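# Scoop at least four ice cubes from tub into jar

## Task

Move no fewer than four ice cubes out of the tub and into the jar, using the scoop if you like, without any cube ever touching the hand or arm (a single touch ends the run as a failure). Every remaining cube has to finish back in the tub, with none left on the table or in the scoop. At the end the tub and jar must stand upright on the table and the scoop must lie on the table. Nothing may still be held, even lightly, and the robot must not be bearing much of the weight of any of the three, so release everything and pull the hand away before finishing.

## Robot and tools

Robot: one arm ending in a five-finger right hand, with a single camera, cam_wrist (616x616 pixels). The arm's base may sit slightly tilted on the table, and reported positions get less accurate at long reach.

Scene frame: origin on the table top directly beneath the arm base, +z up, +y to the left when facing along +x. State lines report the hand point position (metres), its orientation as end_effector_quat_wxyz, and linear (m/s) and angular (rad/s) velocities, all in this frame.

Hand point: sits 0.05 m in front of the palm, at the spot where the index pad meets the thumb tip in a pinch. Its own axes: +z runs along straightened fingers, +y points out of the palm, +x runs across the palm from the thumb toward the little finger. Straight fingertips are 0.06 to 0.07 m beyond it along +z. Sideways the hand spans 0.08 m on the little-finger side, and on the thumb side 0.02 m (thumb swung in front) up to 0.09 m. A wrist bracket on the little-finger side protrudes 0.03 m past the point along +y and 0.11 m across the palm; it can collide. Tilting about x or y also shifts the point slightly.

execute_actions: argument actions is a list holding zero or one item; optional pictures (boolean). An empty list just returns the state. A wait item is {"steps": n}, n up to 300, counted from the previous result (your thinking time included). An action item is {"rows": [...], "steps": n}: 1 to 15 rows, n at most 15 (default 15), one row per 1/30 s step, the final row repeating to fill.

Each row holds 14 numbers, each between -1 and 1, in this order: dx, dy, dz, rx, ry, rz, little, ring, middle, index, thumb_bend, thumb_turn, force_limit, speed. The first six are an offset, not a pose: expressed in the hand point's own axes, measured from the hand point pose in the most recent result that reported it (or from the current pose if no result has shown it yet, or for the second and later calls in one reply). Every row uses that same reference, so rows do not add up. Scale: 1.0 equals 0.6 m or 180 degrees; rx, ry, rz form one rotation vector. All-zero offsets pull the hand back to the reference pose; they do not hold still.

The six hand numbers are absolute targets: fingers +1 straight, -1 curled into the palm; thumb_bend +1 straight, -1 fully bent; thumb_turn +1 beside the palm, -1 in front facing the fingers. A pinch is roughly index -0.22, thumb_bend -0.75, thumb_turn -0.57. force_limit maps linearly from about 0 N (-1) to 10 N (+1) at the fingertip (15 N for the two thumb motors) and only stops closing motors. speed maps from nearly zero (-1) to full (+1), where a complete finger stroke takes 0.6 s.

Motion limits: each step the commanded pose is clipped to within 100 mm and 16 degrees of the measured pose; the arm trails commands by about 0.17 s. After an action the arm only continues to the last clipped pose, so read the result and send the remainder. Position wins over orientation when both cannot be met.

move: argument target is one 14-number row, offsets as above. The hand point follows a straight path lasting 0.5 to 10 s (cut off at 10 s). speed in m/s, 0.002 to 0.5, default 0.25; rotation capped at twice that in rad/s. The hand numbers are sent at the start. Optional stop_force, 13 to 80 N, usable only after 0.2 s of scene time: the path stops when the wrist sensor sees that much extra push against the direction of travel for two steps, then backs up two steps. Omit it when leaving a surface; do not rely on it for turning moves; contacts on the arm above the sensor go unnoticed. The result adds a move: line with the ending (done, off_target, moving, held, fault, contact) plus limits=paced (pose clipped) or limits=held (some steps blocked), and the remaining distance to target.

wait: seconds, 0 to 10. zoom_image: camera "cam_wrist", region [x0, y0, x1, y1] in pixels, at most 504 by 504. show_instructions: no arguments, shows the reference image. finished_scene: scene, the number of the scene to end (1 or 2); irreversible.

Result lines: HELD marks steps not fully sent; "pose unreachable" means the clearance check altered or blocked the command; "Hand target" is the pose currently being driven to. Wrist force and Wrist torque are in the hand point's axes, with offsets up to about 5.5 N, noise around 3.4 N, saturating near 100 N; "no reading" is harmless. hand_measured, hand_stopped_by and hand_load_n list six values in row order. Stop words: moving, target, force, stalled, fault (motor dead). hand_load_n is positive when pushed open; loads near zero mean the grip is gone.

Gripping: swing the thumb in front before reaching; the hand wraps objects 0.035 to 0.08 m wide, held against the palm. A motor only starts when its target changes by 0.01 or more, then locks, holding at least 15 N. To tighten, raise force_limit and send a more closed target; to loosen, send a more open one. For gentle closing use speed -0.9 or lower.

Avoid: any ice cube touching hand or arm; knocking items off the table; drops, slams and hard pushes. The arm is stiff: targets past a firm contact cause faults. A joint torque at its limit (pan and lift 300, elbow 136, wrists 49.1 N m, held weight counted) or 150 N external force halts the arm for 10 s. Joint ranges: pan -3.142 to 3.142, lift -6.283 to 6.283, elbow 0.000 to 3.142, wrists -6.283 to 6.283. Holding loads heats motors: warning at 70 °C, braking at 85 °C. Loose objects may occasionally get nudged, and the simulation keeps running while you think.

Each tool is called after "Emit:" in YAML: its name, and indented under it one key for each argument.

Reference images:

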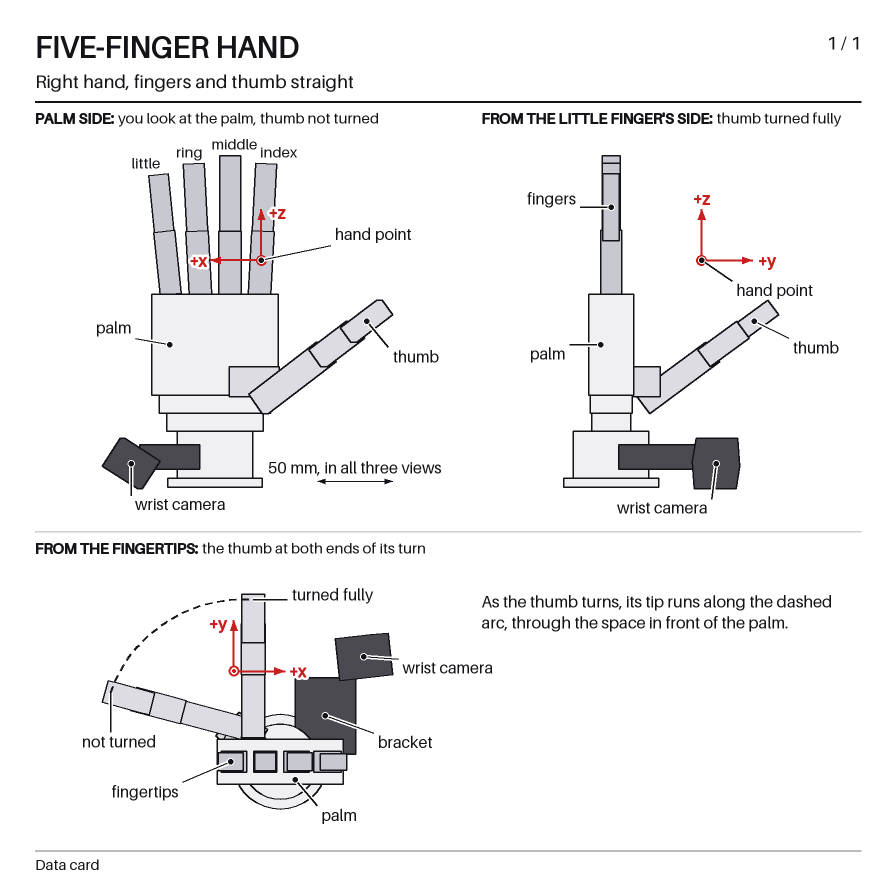

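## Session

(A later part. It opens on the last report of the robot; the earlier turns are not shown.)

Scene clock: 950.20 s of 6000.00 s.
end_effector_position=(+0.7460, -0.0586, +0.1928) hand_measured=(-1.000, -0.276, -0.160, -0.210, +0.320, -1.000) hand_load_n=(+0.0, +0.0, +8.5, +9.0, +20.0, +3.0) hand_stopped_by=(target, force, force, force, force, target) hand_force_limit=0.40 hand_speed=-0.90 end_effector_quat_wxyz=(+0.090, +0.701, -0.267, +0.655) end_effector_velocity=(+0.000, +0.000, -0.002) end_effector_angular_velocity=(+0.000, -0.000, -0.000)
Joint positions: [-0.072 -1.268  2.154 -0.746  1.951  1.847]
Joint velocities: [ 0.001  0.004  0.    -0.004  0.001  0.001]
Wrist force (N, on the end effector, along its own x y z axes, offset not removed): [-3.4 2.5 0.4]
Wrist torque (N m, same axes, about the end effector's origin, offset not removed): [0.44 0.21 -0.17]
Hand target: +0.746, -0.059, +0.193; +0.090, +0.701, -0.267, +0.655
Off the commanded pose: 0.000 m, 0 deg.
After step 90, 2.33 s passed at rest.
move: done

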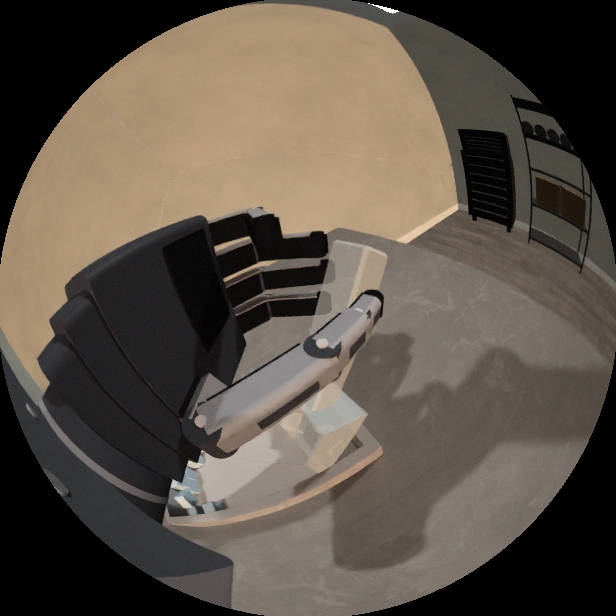

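Emit:
move:
  target: [0.006,-0.09,-0.053,0,0,0,-1,-0.7,-0.7,-0.8,-0.1,-1,0.4,-0.9]
  speed: 0.06

Emit:
zoom_image:
  camera: "cam_wrist"
  region: [180,330,440,590]

Scene clock: 956.30 s of 6000.00 s.
end_effector_position=(+0.7448, +0.0010, +0.2122) hand_measured=(-1.000, -0.276, -0.160, -0.210, +0.320, -1.000) hand_load_n=(+0.0, +0.0, +9.0, +8.5, +20.5, +2.0) hand_stopped_by=(target, force, force, force, force, target) hand_force_limit=0.40 hand_speed=-0.90 end_effector_quat_wxyz=(+0.090, +0.701, -0.267, +0.655) end_effector_velocity=(-0.001, +0.002, -0.000) end_effector_angular_velocity=(-0.000, +0.003, +0.000)
Joint positions: [ 0.039 -1.277  2.116 -0.691  2.061  1.865]
Joint velocities: [ 0.004  0.    -0.001  0.004  0.003  0.   ]
Wrist force (N, on the end effector, along its own x y z axes, offset not removed): [-3.7 2.1 1.8]
Wrist torque (N m, same axes, about the end effector's origin, offset not removed): [0.31 0.24 -0.20]
Hand target: +0.745, +0.001, +0.212; +0.090, +0.701, -0.267, +0.655
Off the commanded pose: 0.000 m, 0 deg.
After step 90, 1.63 s passed at rest.
move: done

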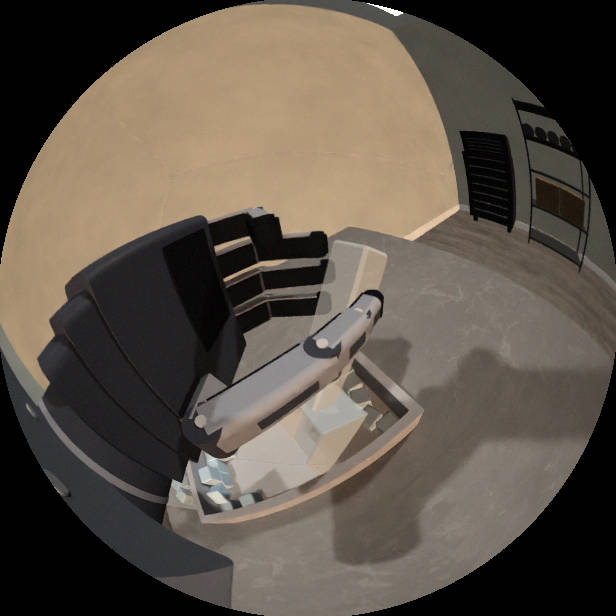

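Region (180, 330, 440, 590) of cam_wrist's 616x616 image, scaled by 1.938, with more detail than that image has.

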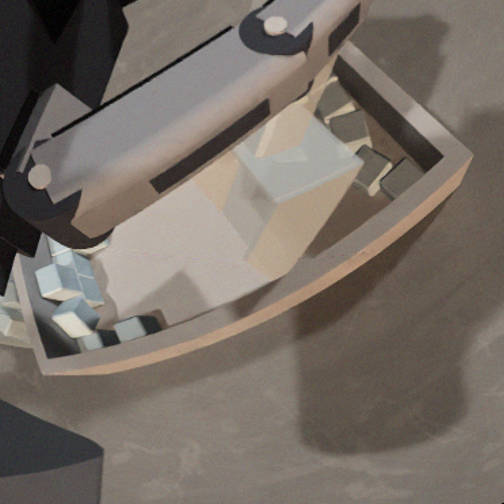

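Emit:
move:
  target: [-0.156,0.032,0.028,0,-0.0833,0.1443,-1,-0.7,-0.7,-0.8,-0.1,-1,0.4,-0.9]
  speed: 0.1

Emit:
zoom_image:
  camera: "cam_wrist"
  region: [200,300,460,560]

Scene clock: 970.60 s of 6000.00 s.
end_effector_position=(+0.7501, +0.0007, +0.1156) hand_measured=(-1.000, -0.276, -0.160, -0.210, +0.320, -1.000) hand_load_n=(+0.0, +0.0, +9.0, +8.5, +20.5, +2.0) hand_stopped_by=(target, force, force, force, force, target) hand_force_limit=0.40 hand_speed=-0.90 end_effector_quat_wxyz=(-0.094, +0.702, -0.426, +0.563) end_effector_velocity=(+0.001, -0.000, -0.001) end_effector_angular_velocity=(+0.011, -0.001, +0.001)
Joint positions: [-0.075 -1.217  2.1   -0.51   1.814  2.373]
Joint velocities: [-0.004  0.001  0.     0.001 -0.008  0.009]
Wrist force (N, on the end effector, along its own x y z axes, offset not removed): [-3.0 0.3 0.2]
Wrist torque (N m, same axes, about the end effector's origin, offset not removed): [0.17 0.24 -0.30]
Hand target: +0.750, +0.001, +0.115; -0.094, +0.702, -0.426, +0.562
Off the commanded pose: 0.000 m, 0 deg.
After step 90, 8.33 s passed at rest.
move: done

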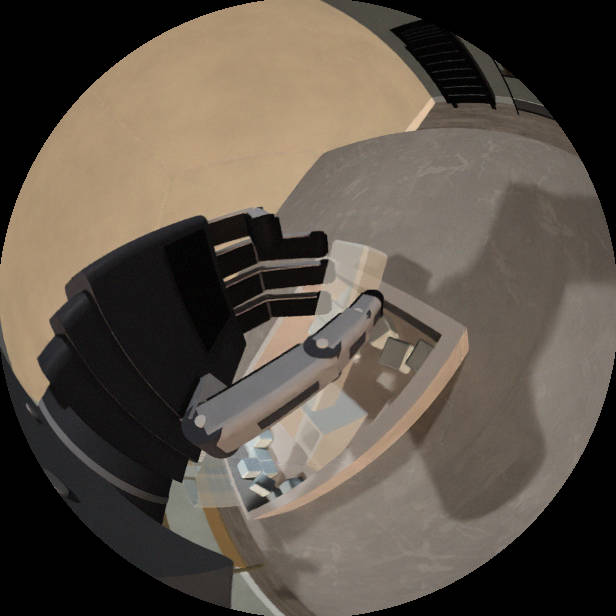

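Region (200, 300, 460, 560) of cam_wrist's 616x616 image, scaled by 1.938, with more detail than that image has.

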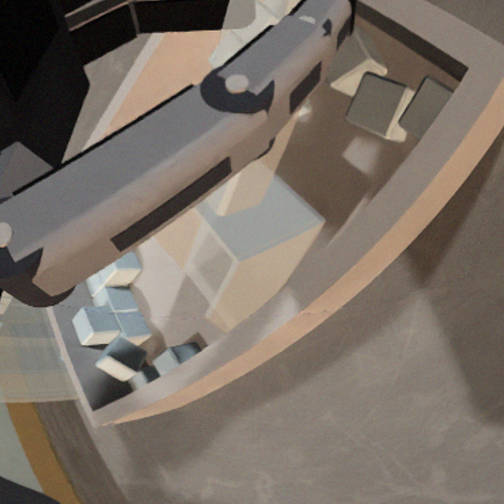

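Emit:
move:
  target: [0.035,-0.08,0.068,0,0,0,-1,-0.7,-0.7,-0.8,-0.1,-1,0.4,-0.9]
  speed: 0.08

Scene clock: 979.63 s of 6000.00 s.
end_effector_position=(+0.8092, +0.0015, +0.1455) hand_measured=(-1.000, -0.276, -0.160, -0.210, +0.320, -1.000) hand_load_n=(+0.0, +0.0, +9.0, +8.5, +20.5, +2.0) hand_stopped_by=(target, force, force, force, force, target) hand_force_limit=0.40 hand_speed=-0.90 end_effector_quat_wxyz=(-0.094, +0.702, -0.426, +0.563) end_effector_velocity=(+0.002, -0.000, +0.001) end_effector_angular_velocity=(+0.000, +0.001, -0.000)
Joint positions: [-0.062 -1.182  1.968 -0.411  1.827  2.378]
Joint velocities: [ 0.     0.001 -0.004  0.003  0.     0.   ]
Wrist force (N, on the end effector, along its own x y z axes, offset not removed): [-2.1 0.3 1.3]
Wrist torque (N m, same axes, about the end effector's origin, offset not removed): [0.05 0.03 -0.21]
Hand target: +0.809, +0.002, +0.146; -0.094, +0.702, -0.426, +0.563
Off the commanded pose: 0.000 m, 0 deg.
After step 90, 4.77 s passed at rest.
move: done

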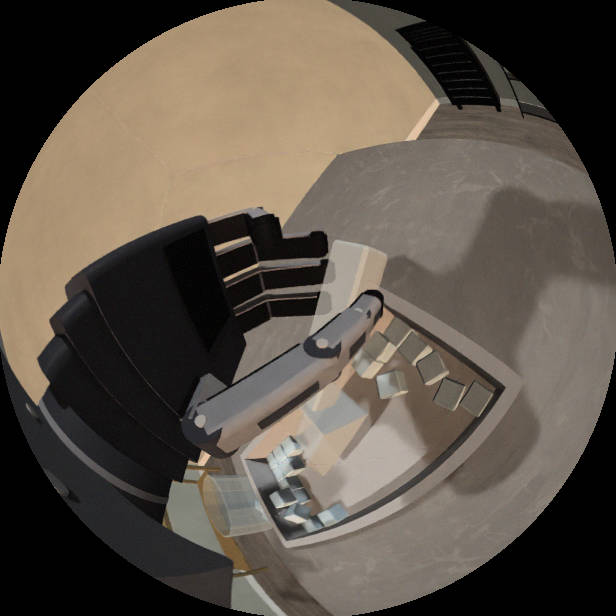

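Emit:
move:
  target: [0.15,0.003,-0.034,0,0.097,-0.168,-1,-0.7,-0.7,-0.8,-0.1,-1,0.4,-0.9]
  speed: 0.1

Emit:
move:
  target: [-0.018,0.003,0.0015,0,0,0,-1,-0.7,-0.7,-0.8,-0.1,-1,0.4,-0.9]
  speed: 0.02

Emit:
zoom_image:
  camera: "cam_wrist"
  region: [240,370,400,530]

Scene clock: 998.30 s of 6000.00 s.
end_effector_position=(+0.7909, -0.0557, +0.2153) hand_measured=(-1.000, -0.276, -0.160, -0.210, +0.320, -1.000) hand_load_n=(+0.0, +0.0, +9.0, +8.5, +20.5, +2.0) hand_stopped_by=(target, force, force, force, force, target) hand_force_limit=0.40 hand_speed=-0.90 end_effector_quat_wxyz=(+0.120, +0.696, -0.239, +0.666) end_effector_velocity=(-0.001, -0.001, +0.000) end_effector_angular_velocity=(-0.012, +0.001, -0.000)
Joint positions: [-0.048 -1.227  2.07  -0.747  1.985  1.759]
Joint velocities: [-0.001 -0.     0.004 -0.009 -0.    -0.013]
Wrist force (N, on the end effector, along its own x y z axes, offset not removed): [-2.8 2.3 1.5]
Wrist torque (N m, same axes, about the end effector's origin, offset not removed): [0.37 0.10 -0.15]
Hand target: +0.791, -0.056, +0.215; +0.120, +0.696, -0.238, +0.666
Off the commanded pose: 0.000 m, 0 deg.
After step 90, 12.27 s passed at rest.
move: done

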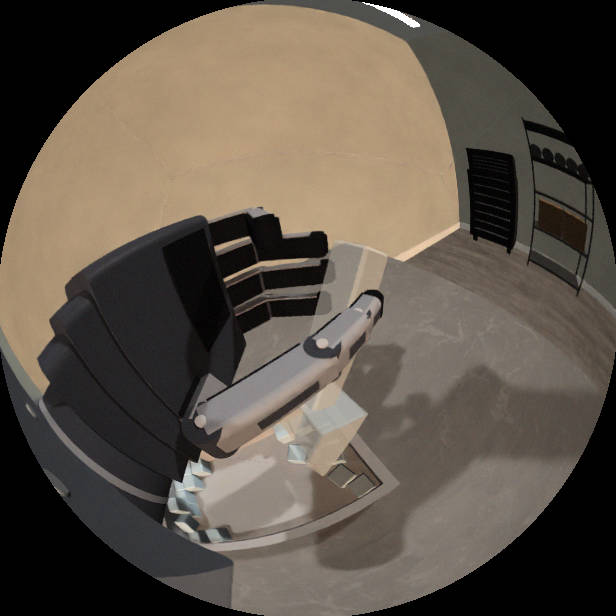

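Scene clock: 999.13 s of 6000.00 s.
end_effector_position=(+0.7909, -0.0558, +0.2045) hand_measured=(-1.000, -0.276, -0.160, -0.210, +0.320, -1.000) hand_load_n=(+0.0, +0.0, +9.5, +7.0, +20.5, +1.5) hand_stopped_by=(target, force, force, force, force, target) hand_force_limit=0.40 hand_speed=-0.90 end_effector_quat_wxyz=(+0.120, +0.696, -0.239, +0.666) end_effector_velocity=(+0.001, +0.000, -0.001) end_effector_angular_velocity=(-0.001, -0.002, +0.000)
Joint positions: [-0.048 -1.212  2.075 -0.767  1.985  1.759]
Joint velocities: [ 0.     0.002 -0.    -0.004 -0.    -0.001]
Wrist force (N, on the end effector, along its own x y z axes, offset not removed): [0.5 1.0 0.3]
Wrist torque (N m, same axes, about the end effector's origin, offset not removed): [0.23 -0.02 0.02]
Hand target: +0.791, -0.056, +0.204; +0.120, +0.696, -0.239, +0.666
Off the commanded pose: 0.000 m, 0 deg.
move: done

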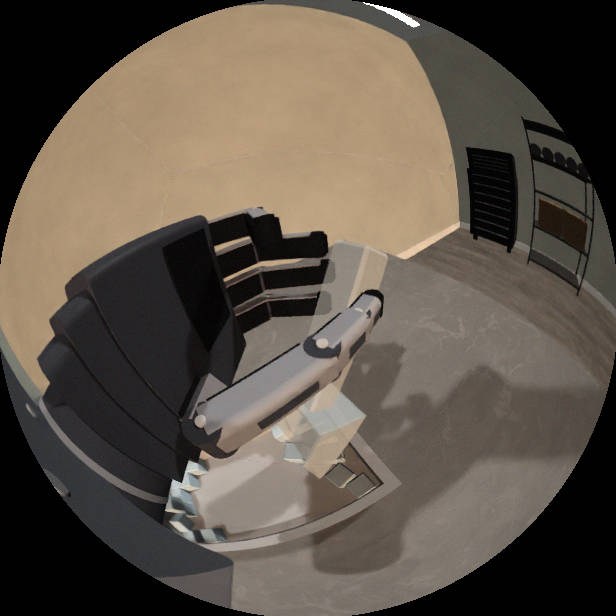

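Region (240, 370, 400, 530) of cam_wrist's 616x616 image, scaled by 3.150, with more detail than that image has.

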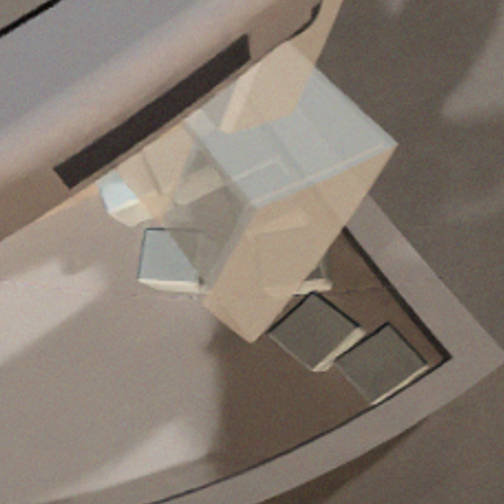

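Emit:
move:
  target: [0.015,0.025,0.009,0,0,0,-1,-0.7,-0.7,-0.8,-0.1,-1,0.4,-0.9]
  speed: 0.02

Emit:
zoom_image:
  camera: "cam_wrist"
  region: [240,370,400,530]

Scene clock: 1009.17 s of 6000.00 s.
end_effector_position=(+0.7882, -0.0727, +0.2106) hand_measured=(-1.000, -0.276, -0.160, -0.210, +0.320, -1.000) hand_load_n=(+0.0, +0.0, +9.0, +8.5, +20.5, +2.0) hand_stopped_by=(target, force, force, force, force, target) hand_force_limit=0.40 hand_speed=-0.90 end_effector_quat_wxyz=(+0.120, +0.696, -0.239, +0.666) end_effector_velocity=(+0.000, -0.002, +0.001) end_effector_angular_velocity=(+0.000, -0.001, -0.000)
Joint positions: [-0.078 -1.228  2.084 -0.761  1.955  1.756]
Joint velocities: [-0.003 -0.001  0.     0.    -0.003 -0.   ]
Wrist force (N, on the end effector, along its own x y z axes, offset not removed): [-2.4 1.4 1.1]
Wrist torque (N m, same axes, about the end effector's origin, offset not removed): [0.26 0.09 -0.17]
Hand target: +0.788, -0.073, +0.211; +0.120, +0.696, -0.239, +0.666
Off the commanded pose: 0.000 m, 0 deg.
After step 90, 5.83 s passed at rest.
move: done

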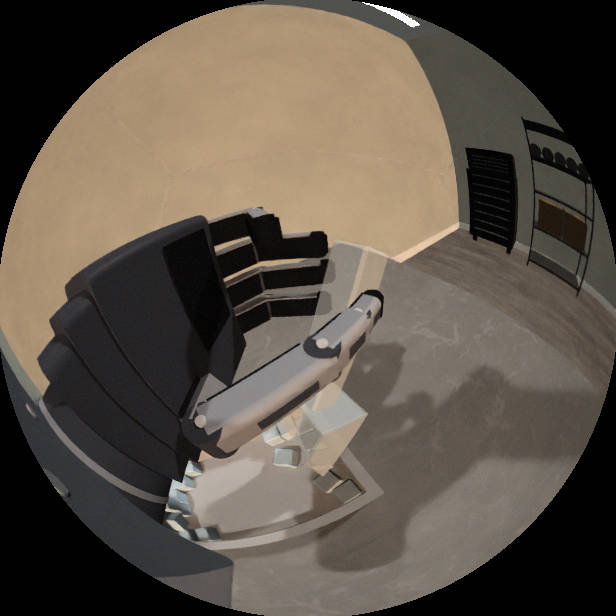

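Region (240, 370, 400, 530) of cam_wrist's 616x616 image, scaled by 3.150, with more detail than that image has.

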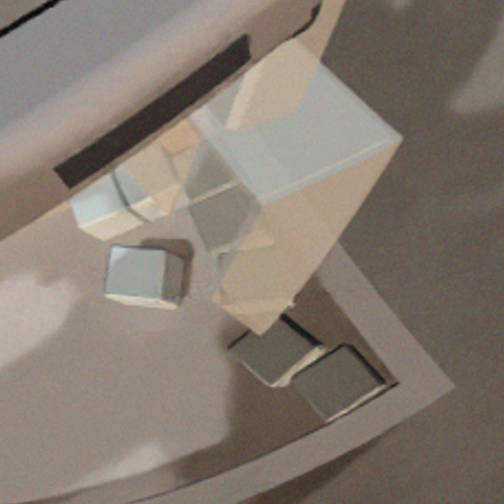

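Emit:
move:
  target: [-0.002,-0.0085,-0.005,0,0,0,-1,-0.7,-0.7,-0.8,-0.1,-1,0.4,-0.9]
  speed: 0.02

Emit:
move:
  target: [-0.02,0.001,0.0005,0,0,0,-1,-0.7,-0.7,-0.8,-0.1,-1,0.4,-0.9]
  speed: 0.015

Emit:
zoom_image:
  camera: "cam_wrist"
  region: [240,370,400,530]

Scene clock: 1018.77 s of 6000.00 s.
end_effector_position=(+0.7881, -0.0669, +0.2105) hand_measured=(-1.000, -0.276, -0.160, -0.210, +0.320, -1.000) hand_load_n=(+0.0, +0.0, +9.0, +8.5, +20.5, +2.0) hand_stopped_by=(target, force, force, force, force, target) hand_force_limit=0.40 hand_speed=-0.90 end_effector_quat_wxyz=(+0.120, +0.696, -0.239, +0.666) end_effector_velocity=(-0.000, +0.002, -0.001) end_effector_angular_velocity=(+0.000, +0.001, +0.000)
Joint positions: [-0.068 -1.227  2.082 -0.761  1.965  1.757]
Joint velocities: [ 0.004  0.001 -0.     0.     0.004  0.001]
Wrist force (N, on the end effector, along its own x y z axes, offset not removed): [-3.6 1.1 0.8]
Wrist torque (N m, same axes, about the end effector's origin, offset not removed): [0.17 0.24 -0.33]
Hand target: +0.788, -0.067, +0.210; +0.120, +0.696, -0.239, +0.666
Off the commanded pose: 0.000 m, 0 deg.
After step 90, 5.90 s passed at rest.
move: done

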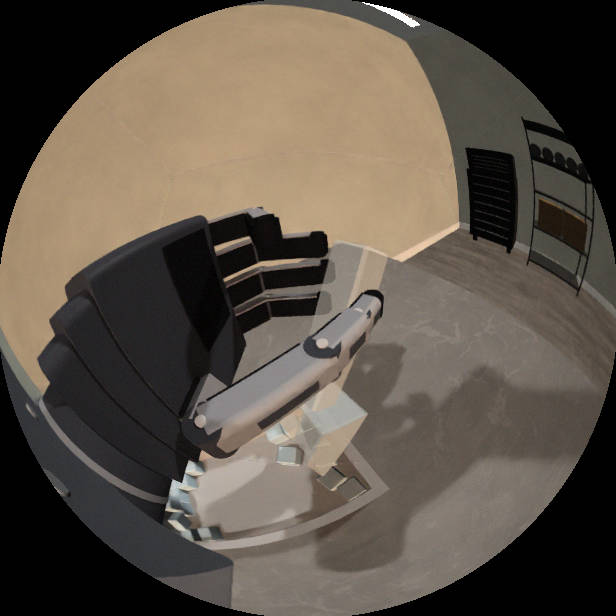

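Scene clock: 1019.83 s of 6000.00 s.
end_effector_position=(+0.7881, -0.0655, +0.1987) hand_measured=(-1.000, -0.276, -0.160, -0.210, +0.320, -1.000) hand_load_n=(+0.0, +0.0, +9.0, +8.0, +20.0, +1.5) hand_stopped_by=(target, force, force, force, force, target) hand_force_limit=0.40 hand_speed=-0.90 end_effector_quat_wxyz=(+0.120, +0.696, -0.239, +0.666) end_effector_velocity=(+0.000, +0.000, -0.003) end_effector_angular_velocity=(+0.000, -0.000, -0.000)
Joint positions: [-0.065 -1.21   2.087 -0.782  1.968  1.757]
Joint velocities: [ 0.     0.004  0.001 -0.005  0.     0.   ]
Wrist force (N, on the end effector, along its own x y z axes, offset not removed): [-4.7 0.6 -0.3]
Wrist torque (N m, same axes, about the end effector's origin, offset not removed): [0.28 0.36 -0.32]
Hand target: +0.788, -0.065, +0.199; +0.120, +0.696, -0.239, +0.666
Off the commanded pose: 0.000 m, 0 deg.
move: done

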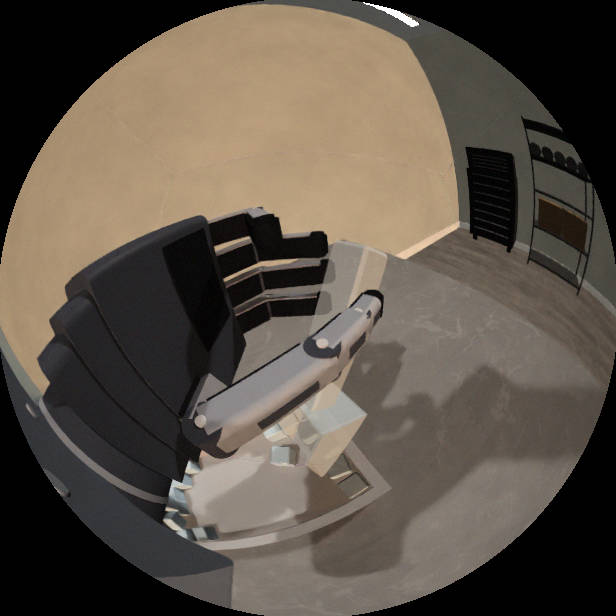

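Region (240, 370, 400, 530) of cam_wrist's 616x616 image, scaled by 3.150, with more detail than that image has.

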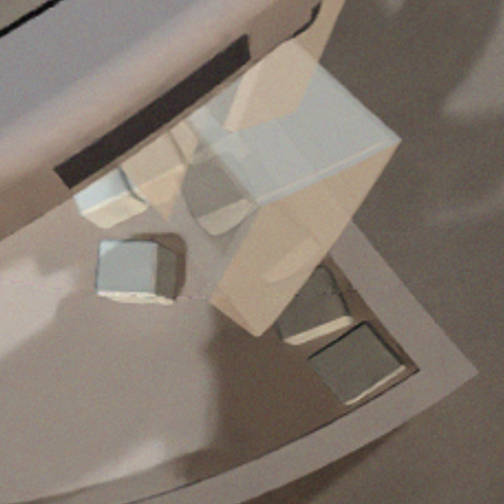

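Emit:
move:
  target: [-0.015,-0.056,-0.0325,0,0,0,-1,-0.7,-0.7,-0.8,-0.1,-1,0.4,-0.9]
  speed: 0.03

Emit:
move:
  target: [-0.134,-0.011,-0.018,0,-0.097,0.168,-1,-0.7,-0.7,-0.8,-0.1,-1,0.4,-0.9]
  speed: 0.06

Emit:
zoom_image:
  camera: "cam_wrist"
  region: [210,360,400,550]

Scene clock: 1030.97 s of 6000.00 s.
end_effector_position=(+0.7876, -0.0259, +0.1965) hand_measured=(-1.000, -0.276, -0.160, -0.210, +0.320, -1.000) hand_load_n=(+0.0, +0.0, +9.0, +8.5, +20.0, +2.0) hand_stopped_by=(target, force, force, force, force, target) hand_force_limit=0.40 hand_speed=-0.90 end_effector_quat_wxyz=(+0.120, +0.696, -0.239, +0.666) end_effector_velocity=(+0.001, +0.002, +0.000) end_effector_angular_velocity=(+0.001, -0.001, -0.000)
Joint positions: [ 0.003 -1.196  2.071 -0.777  2.036  1.764]
Joint velocities: [ 0.003  0.001 -0.002  0.     0.004  0.001]
Wrist force (N, on the end effector, along its own x y z axes, offset not removed): [-4.2 0.4 0.9]
Wrist torque (N m, same axes, about the end effector's origin, offset not removed): [0.08 0.34 -0.32]
Hand target: +0.788, -0.026, +0.197; +0.120, +0.696, -0.239, +0.666
Off the commanded pose: 0.000 m, 0 deg.
After step 90, 6.47 s passed at rest.
move: done

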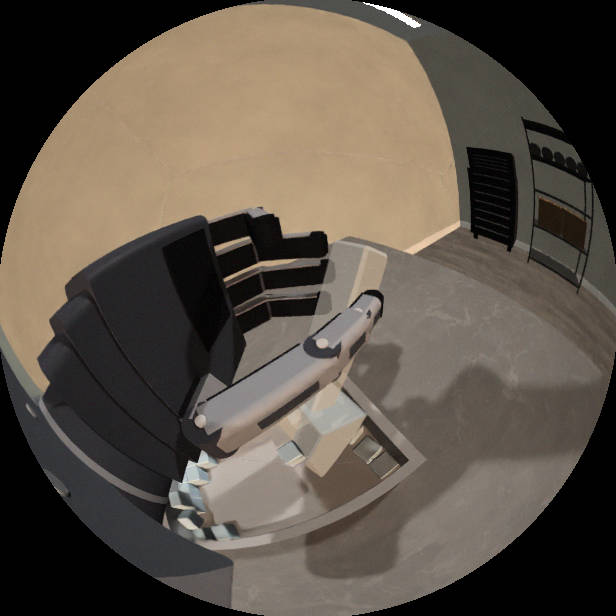

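Scene clock: 1036.37 s of 6000.00 s.
end_effector_position=(+0.7816, -0.0013, +0.1194) hand_measured=(-1.000, -0.276, -0.160, -0.210, +0.320, -1.000) hand_load_n=(+0.0, +0.0, +9.0, +8.5, +20.0, +2.0) hand_stopped_by=(target, force, force, force, force, target) hand_force_limit=0.40 hand_speed=-0.90 end_effector_quat_wxyz=(-0.094, +0.702, -0.426, +0.563) end_effector_velocity=(+0.000, +0.001, -0.001) end_effector_angular_velocity=(+0.011, -0.000, +0.000)
Joint positions: [-0.072 -1.184  2.037 -0.48   1.817  2.375]
Joint velocities: [-0.002  0.001 -0.001  0.004 -0.006  0.01 ]
Wrist force (N, on the end effector, along its own x y z axes, offset not removed): [-1.6 0.4 -0.2]
Wrist torque (N m, same axes, about the end effector's origin, offset not removed): [0.16 0.02 -0.19]
Hand target: +0.782, -0.001, +0.119; -0.094, +0.702, -0.426, +0.562
Off the commanded pose: 0.000 m, 0 deg.
move: done

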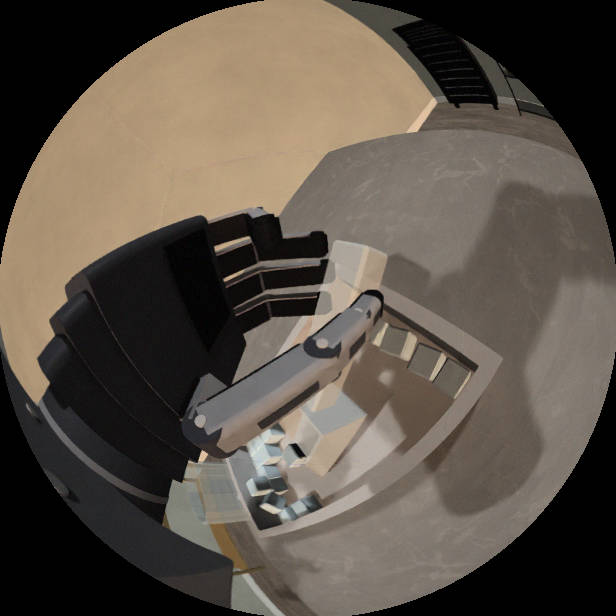

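Region (210, 360, 400, 550) of cam_wrist's 616x616 image, scaled by 2.653, with more detail than that image has.

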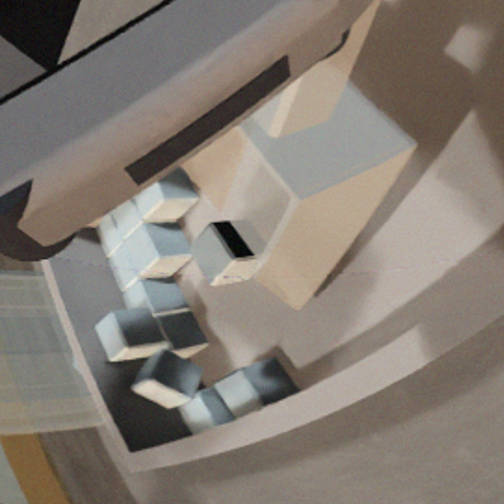

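Down .011, −X .006.

Emit:
move:
  target: [-0.013,0.016,-0.002,0,0,0,-1,-0.7,-0.7,-0.8,-0.1,-1,0.4,-0.9]
  speed: 0.02

Scene clock: 1042.10 s of 6000.00 s.
end_effector_position=(+0.7759, -0.0013, +0.1086) hand_measured=(-1.000, -0.276, -0.160, -0.210, +0.320, -1.000) hand_load_n=(+0.0, +0.0, +9.0, +8.5, +20.0, +2.0) hand_stopped_by=(target, force, force, force, force, target) hand_force_limit=0.40 hand_speed=-0.90 end_effector_quat_wxyz=(-0.094, +0.702, -0.426, +0.563) end_effector_velocity=(-0.001, -0.000, -0.001) end_effector_angular_velocity=(+0.000, -0.000, -0.000)
Joint positions: [-0.073 -1.176  2.053 -0.504  1.816  2.374]
Joint velocities: [-0.     0.     0.003 -0.004 -0.     0.   ]
Wrist force (N, on the end effector, along its own x y z axes, offset not removed): [-3.4 2.8 -0.5]
Wrist torque (N m, same axes, about the end effector's origin, offset not removed): [0.53 0.31 -0.24]
Hand target: +0.776, -0.001, +0.108; -0.094, +0.702, -0.426, +0.563
Off the commanded pose: 0.000 m, 0 deg.
After step 90, 1.83 s passed at rest.
move: done

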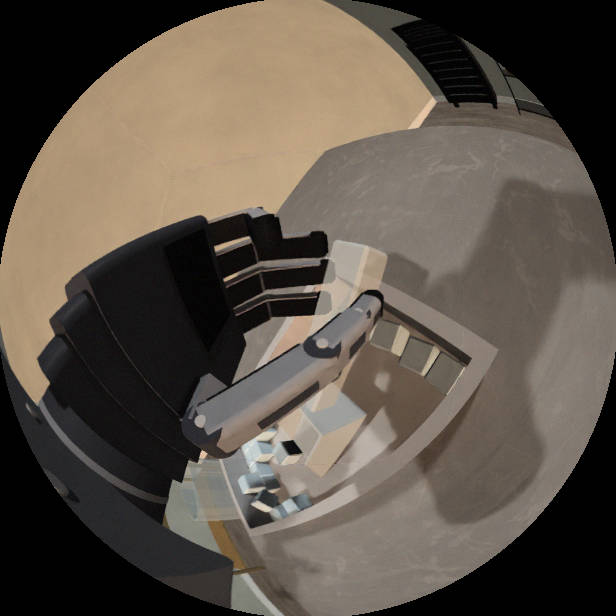

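Forward .03, down .006.

Emit:
move:
  target: [-0.0424,-0.0245,-0.014,0,0,0,-1,-0.7,-0.7,-0.8,-0.1,-1,0.4,-0.9]
  speed: 0.025

Emit:
zoom_image:
  camera: "cam_wrist"
  region: [220,380,380,540]

Scene clock: 1051.30 s of 6000.00 s.
end_effector_position=(+0.7757, +0.0284, +0.1025) hand_measured=(-1.000, -0.276, -0.160, -0.210, +0.320, -1.000) hand_load_n=(+0.0, +0.0, +11.0, +6.0, +20.0, +0.0) hand_stopped_by=(target, force, force, force, force, target) hand_force_limit=0.40 hand_speed=-0.90 end_effector_quat_wxyz=(-0.094, +0.702, -0.426, +0.563) end_effector_velocity=(-0.001, +0.003, -0.001) end_effector_angular_velocity=(+0.000, +0.001, +0.000)
Joint positions: [-0.021 -1.159  2.042 -0.505  1.865  2.394]
Joint velocities: [ 0.004  0.001 -0.     0.     0.004  0.002]
Wrist force (N, on the end effector, along its own x y z axes, offset not removed): [-2.7 -0.2 -0.4]
Wrist torque (N m, same axes, about the end effector's origin, offset not removed): [0.16 0.21 -0.17]
Hand target: +0.776, +0.029, +0.102; -0.094, +0.702, -0.426, +0.563
Off the commanded pose: 0.000 m, 0 deg.
After step 90, 4.70 s passed at rest.
move: done

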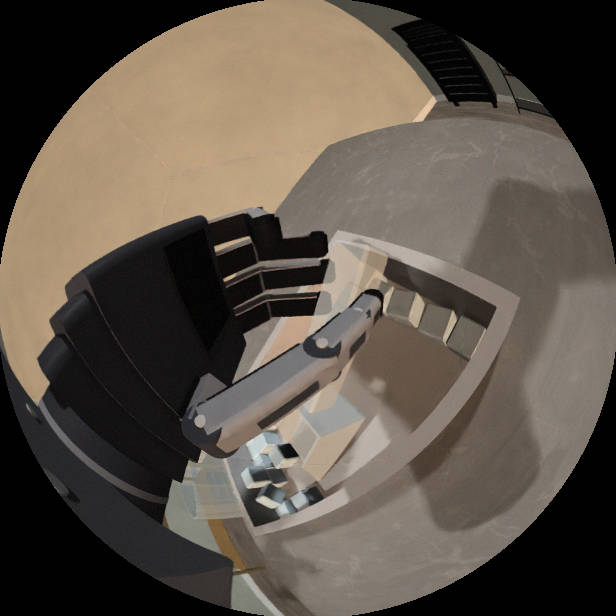

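Region (220, 380, 380, 540) of cam_wrist's 616x616 image, scaled by 3.150, with more detail than that image has.

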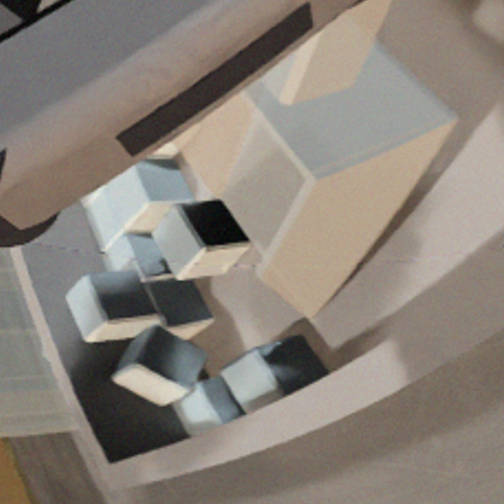

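Emit:
move:
  target: [-0.044,-0.039,-0.023,0,0,0,-1,-0.7,-0.7,-0.8,-0.1,-1,0.4,-0.9]
  speed: 0.02

Emit:
zoom_image:
  camera: "cam_wrist"
  region: [220,380,380,540]

Scene clock: 1057.40 s of 6000.00 s.
end_effector_position=(+0.7751, +0.0661, +0.1029) hand_measured=(-1.000, -0.276, -0.160, -0.210, +0.320, -1.000) hand_load_n=(+0.0, +0.0, +12.0, +7.0, +19.5, -1.5) hand_stopped_by=(target, force, force, force, force, target) hand_force_limit=0.40 hand_speed=-0.90 end_effector_quat_wxyz=(-0.094, +0.702, -0.426, +0.563) end_effector_velocity=(-0.000, +0.002, +0.000) end_effector_angular_velocity=(+0.001, -0.001, -0.000)
Joint positions: [ 0.046 -1.146  2.021 -0.488  1.927  2.42 ]
Joint velocities: [ 0.004  0.    -0.001 -0.     0.003  0.002]
Wrist force (N, on the end effector, along its own x y z axes, offset not removed): [1.3 1.6 1.2]
Wrist torque (N m, same axes, about the end effector's origin, offset not removed): [0.19 0.05 -0.18]
Hand target: +0.775, +0.066, +0.103; -0.094, +0.702, -0.426, +0.563
Off the commanded pose: 0.000 m, 0 deg.
After step 90, 0.93 s passed at rest.
move: done

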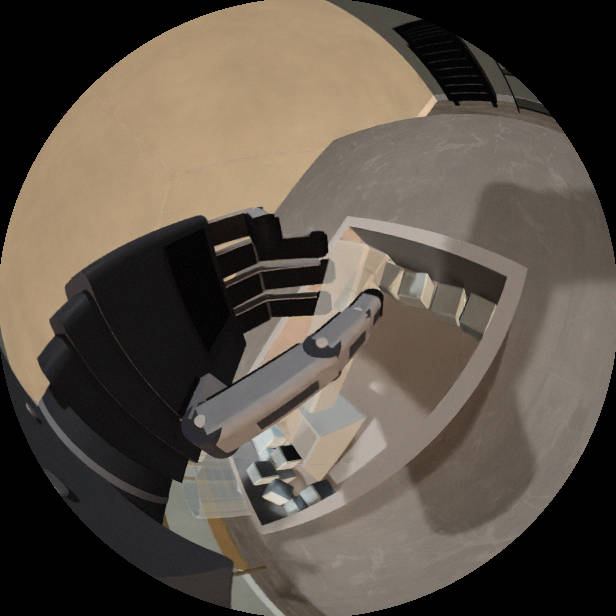

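Region (220, 380, 380, 540) of cam_wrist's 616x616 image, scaled by 3.150, with more detail than that image has.

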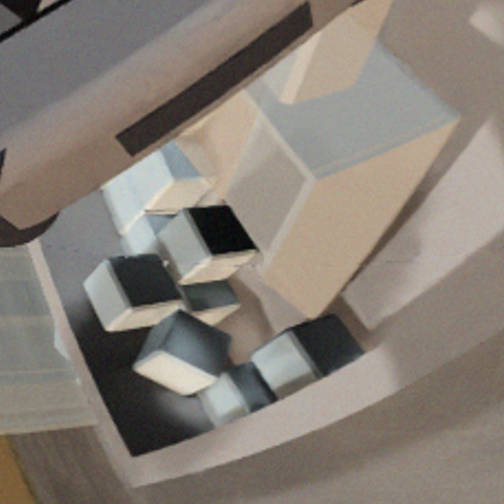

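Emit:
move:
  target: [0.0035,0.008,-0.007,0,0,0,-1,-0.7,-0.7,-0.8,-0.1,-1,0.4,-0.9]
  speed: 0.02

Emit:
move:
  target: [-0.015,-0.013,-0.0075,0,0,0,-1,-0.7,-0.7,-0.8,-0.1,-1,0.4,-0.9]
  speed: 0.02

Emit:
zoom_image:
  camera: "cam_wrist"
  region: [220,380,380,540]

Scene clock: 1064.20 s of 6000.00 s.
end_effector_position=(+0.7693, +0.0632, +0.1029) hand_measured=(-1.000, -0.276, -0.160, -0.210, +0.320, -1.000) hand_load_n=(+0.0, +0.0, +10.5, +7.5, +20.0, +1.5) hand_stopped_by=(target, force, force, force, force, target) hand_force_limit=0.40 hand_speed=-0.90 end_effector_quat_wxyz=(-0.094, +0.702, -0.426, +0.563) end_effector_velocity=(-0.002, -0.001, +0.000) end_effector_angular_velocity=(+0.001, -0.001, -0.000)
Joint positions: [ 0.041 -1.154  2.034 -0.494  1.922  2.418]
Joint velocities: [-0.002 -0.003  0.004 -0.003 -0.002 -0.   ]
Wrist force (N, on the end effector, along its own x y z axes, offset not removed): [-1.6 0.8 0.4]
Wrist torque (N m, same axes, about the end effector's origin, offset not removed): [0.23 0.08 0.01]
Hand target: +0.769, +0.063, +0.103; -0.094, +0.702, -0.426, +0.563
Off the commanded pose: 0.000 m, 0 deg.
After step 90, 3.10 s passed at rest.
move: done

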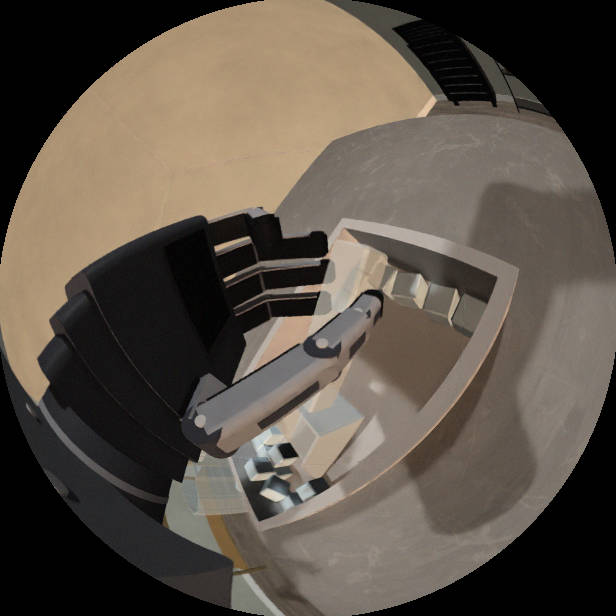

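Scene clock: 1065.13 s of 6000.00 s.
end_effector_position=(+0.7692, +0.0758, +0.1028) hand_measured=(-1.000, -0.276, -0.160, -0.210, +0.320, -1.000) hand_load_n=(+0.0, +0.0, +11.5, +8.0, +19.5, -0.5) hand_stopped_by=(target, force, force, force, force, target) hand_force_limit=0.40 hand_speed=-0.90 end_effector_quat_wxyz=(-0.094, +0.702, -0.426, +0.563) end_effector_velocity=(+0.000, +0.002, -0.000) end_effector_angular_velocity=(+0.000, -0.001, -0.000)
Joint positions: [ 0.063 -1.149  2.026 -0.488  1.942  2.427]
Joint velocities: [ 0.003  0.001 -0.002  0.     0.003  0.002]
Wrist force (N, on the end effector, along its own x y z axes, offset not removed): [0.8 1.7 -0.4]
Wrist torque (N m, same axes, about the end effector's origin, offset not removed): [0.21 0.15 -0.17]
Hand target: +0.769, +0.076, +0.103; -0.094, +0.702, -0.426, +0.563
Off the commanded pose: 0.000 m, 0 deg.
move: done

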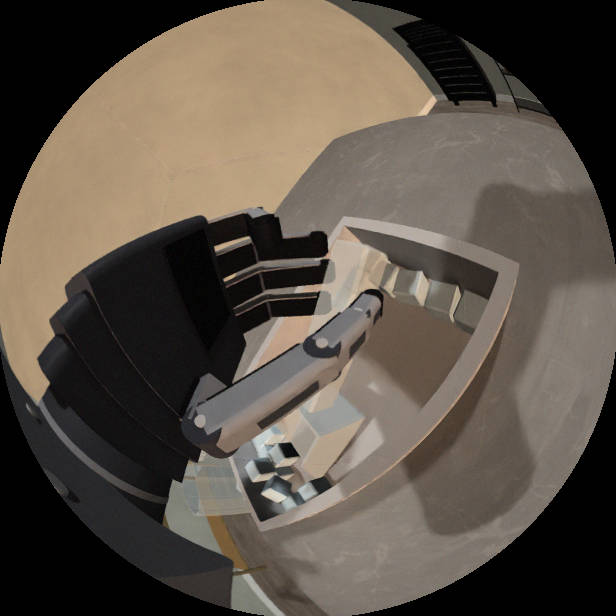

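Region (220, 380, 380, 540) of cam_wrist's 616x616 image, scaled by 3.150, with more detail than that image has.

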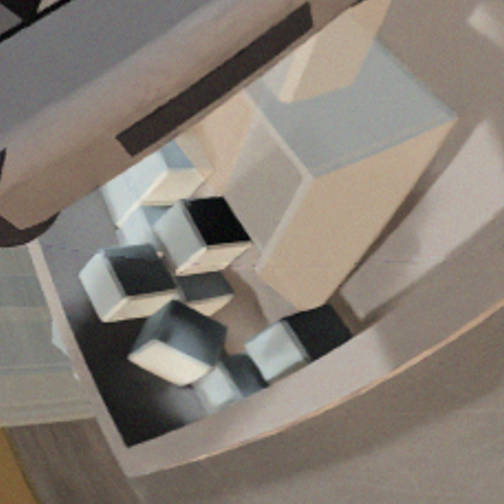

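Emit:
move:
  target: [0.0024,0,0.015,-0.0157,-0.0136,-0.0079,-1,-0.7,-0.7,-0.8,-0.1,-1,0.4,-0.9]
  speed: 0.03

Emit:
move:
  target: [-0.014,-0.012,-0.007,0,0,0,-1,-0.7,-0.7,-0.8,-0.1,-1,0.4,-0.9]
  speed: 0.02

Emit:
zoom_image:
  camera: "cam_wrist"
  region: [220,380,380,540]

Scene clock: 1075.43 s of 6000.00 s.
end_effector_position=(+0.7769, +0.0717, +0.1008) hand_measured=(-1.000, -0.276, -0.160, -0.210, +0.320, -1.000) hand_load_n=(+0.0, +0.0, +9.5, +6.5, +20.5, +1.5) hand_stopped_by=(target, force, force, force, force, target) hand_force_limit=0.40 hand_speed=-0.90 end_effector_quat_wxyz=(-0.079, +0.721, -0.429, +0.538) end_effector_velocity=(+0.001, -0.000, -0.000) end_effector_angular_velocity=(-0.000, +0.011, +0.000)
Joint positions: [ 0.055 -1.131  1.974 -0.386  1.936  2.424]
Joint velocities: [-0.001  0.003 -0.008  0.016 -0.001 -0.   ]
Wrist force (N, on the end effector, along its own x y z axes, offset not removed): [-3.1 0.8 1.1]
Wrist torque (N m, same axes, about the end effector's origin, offset not removed): [0.20 0.13 -0.18]
Hand target: +0.777, +0.072, +0.101; -0.079, +0.721, -0.429, +0.538
Off the commanded pose: 0.000 m, 0 deg.
After step 90, 5.90 s passed at rest.
move: done

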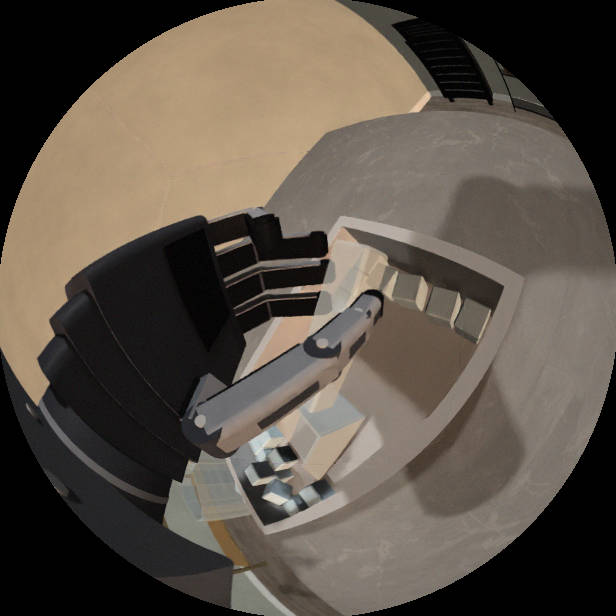

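Scene clock: 1076.30 s of 6000.00 s.
end_effector_position=(+0.7767, +0.0834, +0.1007) hand_measured=(-1.000, -0.276, -0.160, -0.210, +0.320, -1.000) hand_load_n=(+0.0, +0.0, +9.5, +6.5, +20.5, +1.5) hand_stopped_by=(target, force, force, force, force, target) hand_force_limit=0.40 hand_speed=-0.90 end_effector_quat_wxyz=(-0.079, +0.721, -0.429, +0.538) end_effector_velocity=(+0.001, +0.002, +0.001) end_effector_angular_velocity=(-0.000, -0.003, +0.000)
Joint positions: [ 0.075 -1.126  1.967 -0.38   1.954  2.434]
Joint velocities: [ 0.004  0.    -0.003  0.     0.003  0.001]
Wrist force (N, on the end effector, along its own x y z axes, offset not removed): [-1.7 0.2 -1.1]
Wrist torque (N m, same axes, about the end effector's origin, offset not removed): [0.26 0.17 -0.11]
Hand target: +0.777, +0.084, +0.101; -0.079, +0.721, -0.429, +0.538
Off the commanded pose: 0.000 m, 0 deg.
move: done

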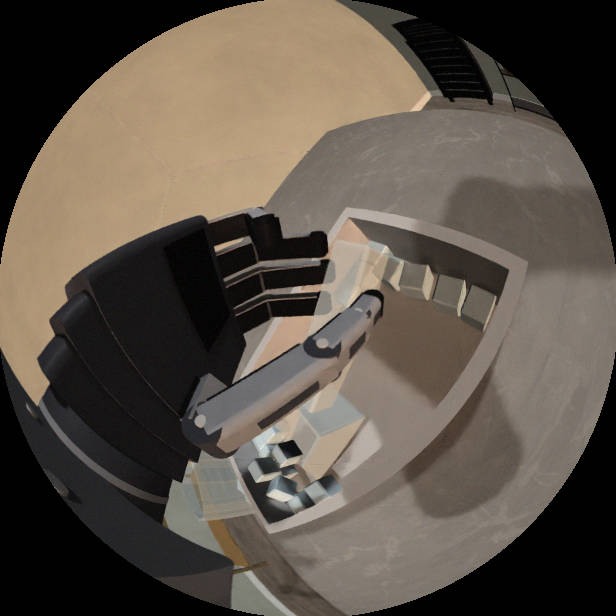

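Region (220, 380, 380, 540) of cam_wrist's 616x616 image, scaled by 3.150, with more detail than that image has.

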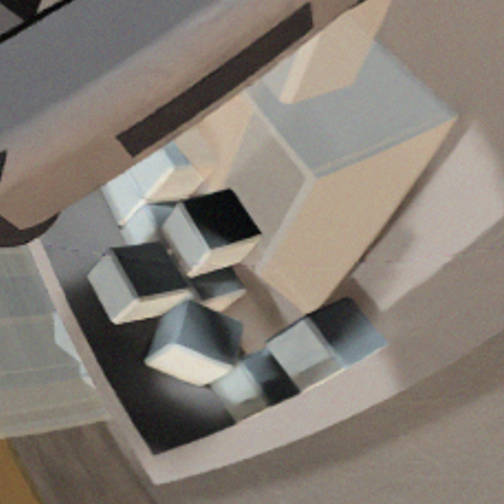

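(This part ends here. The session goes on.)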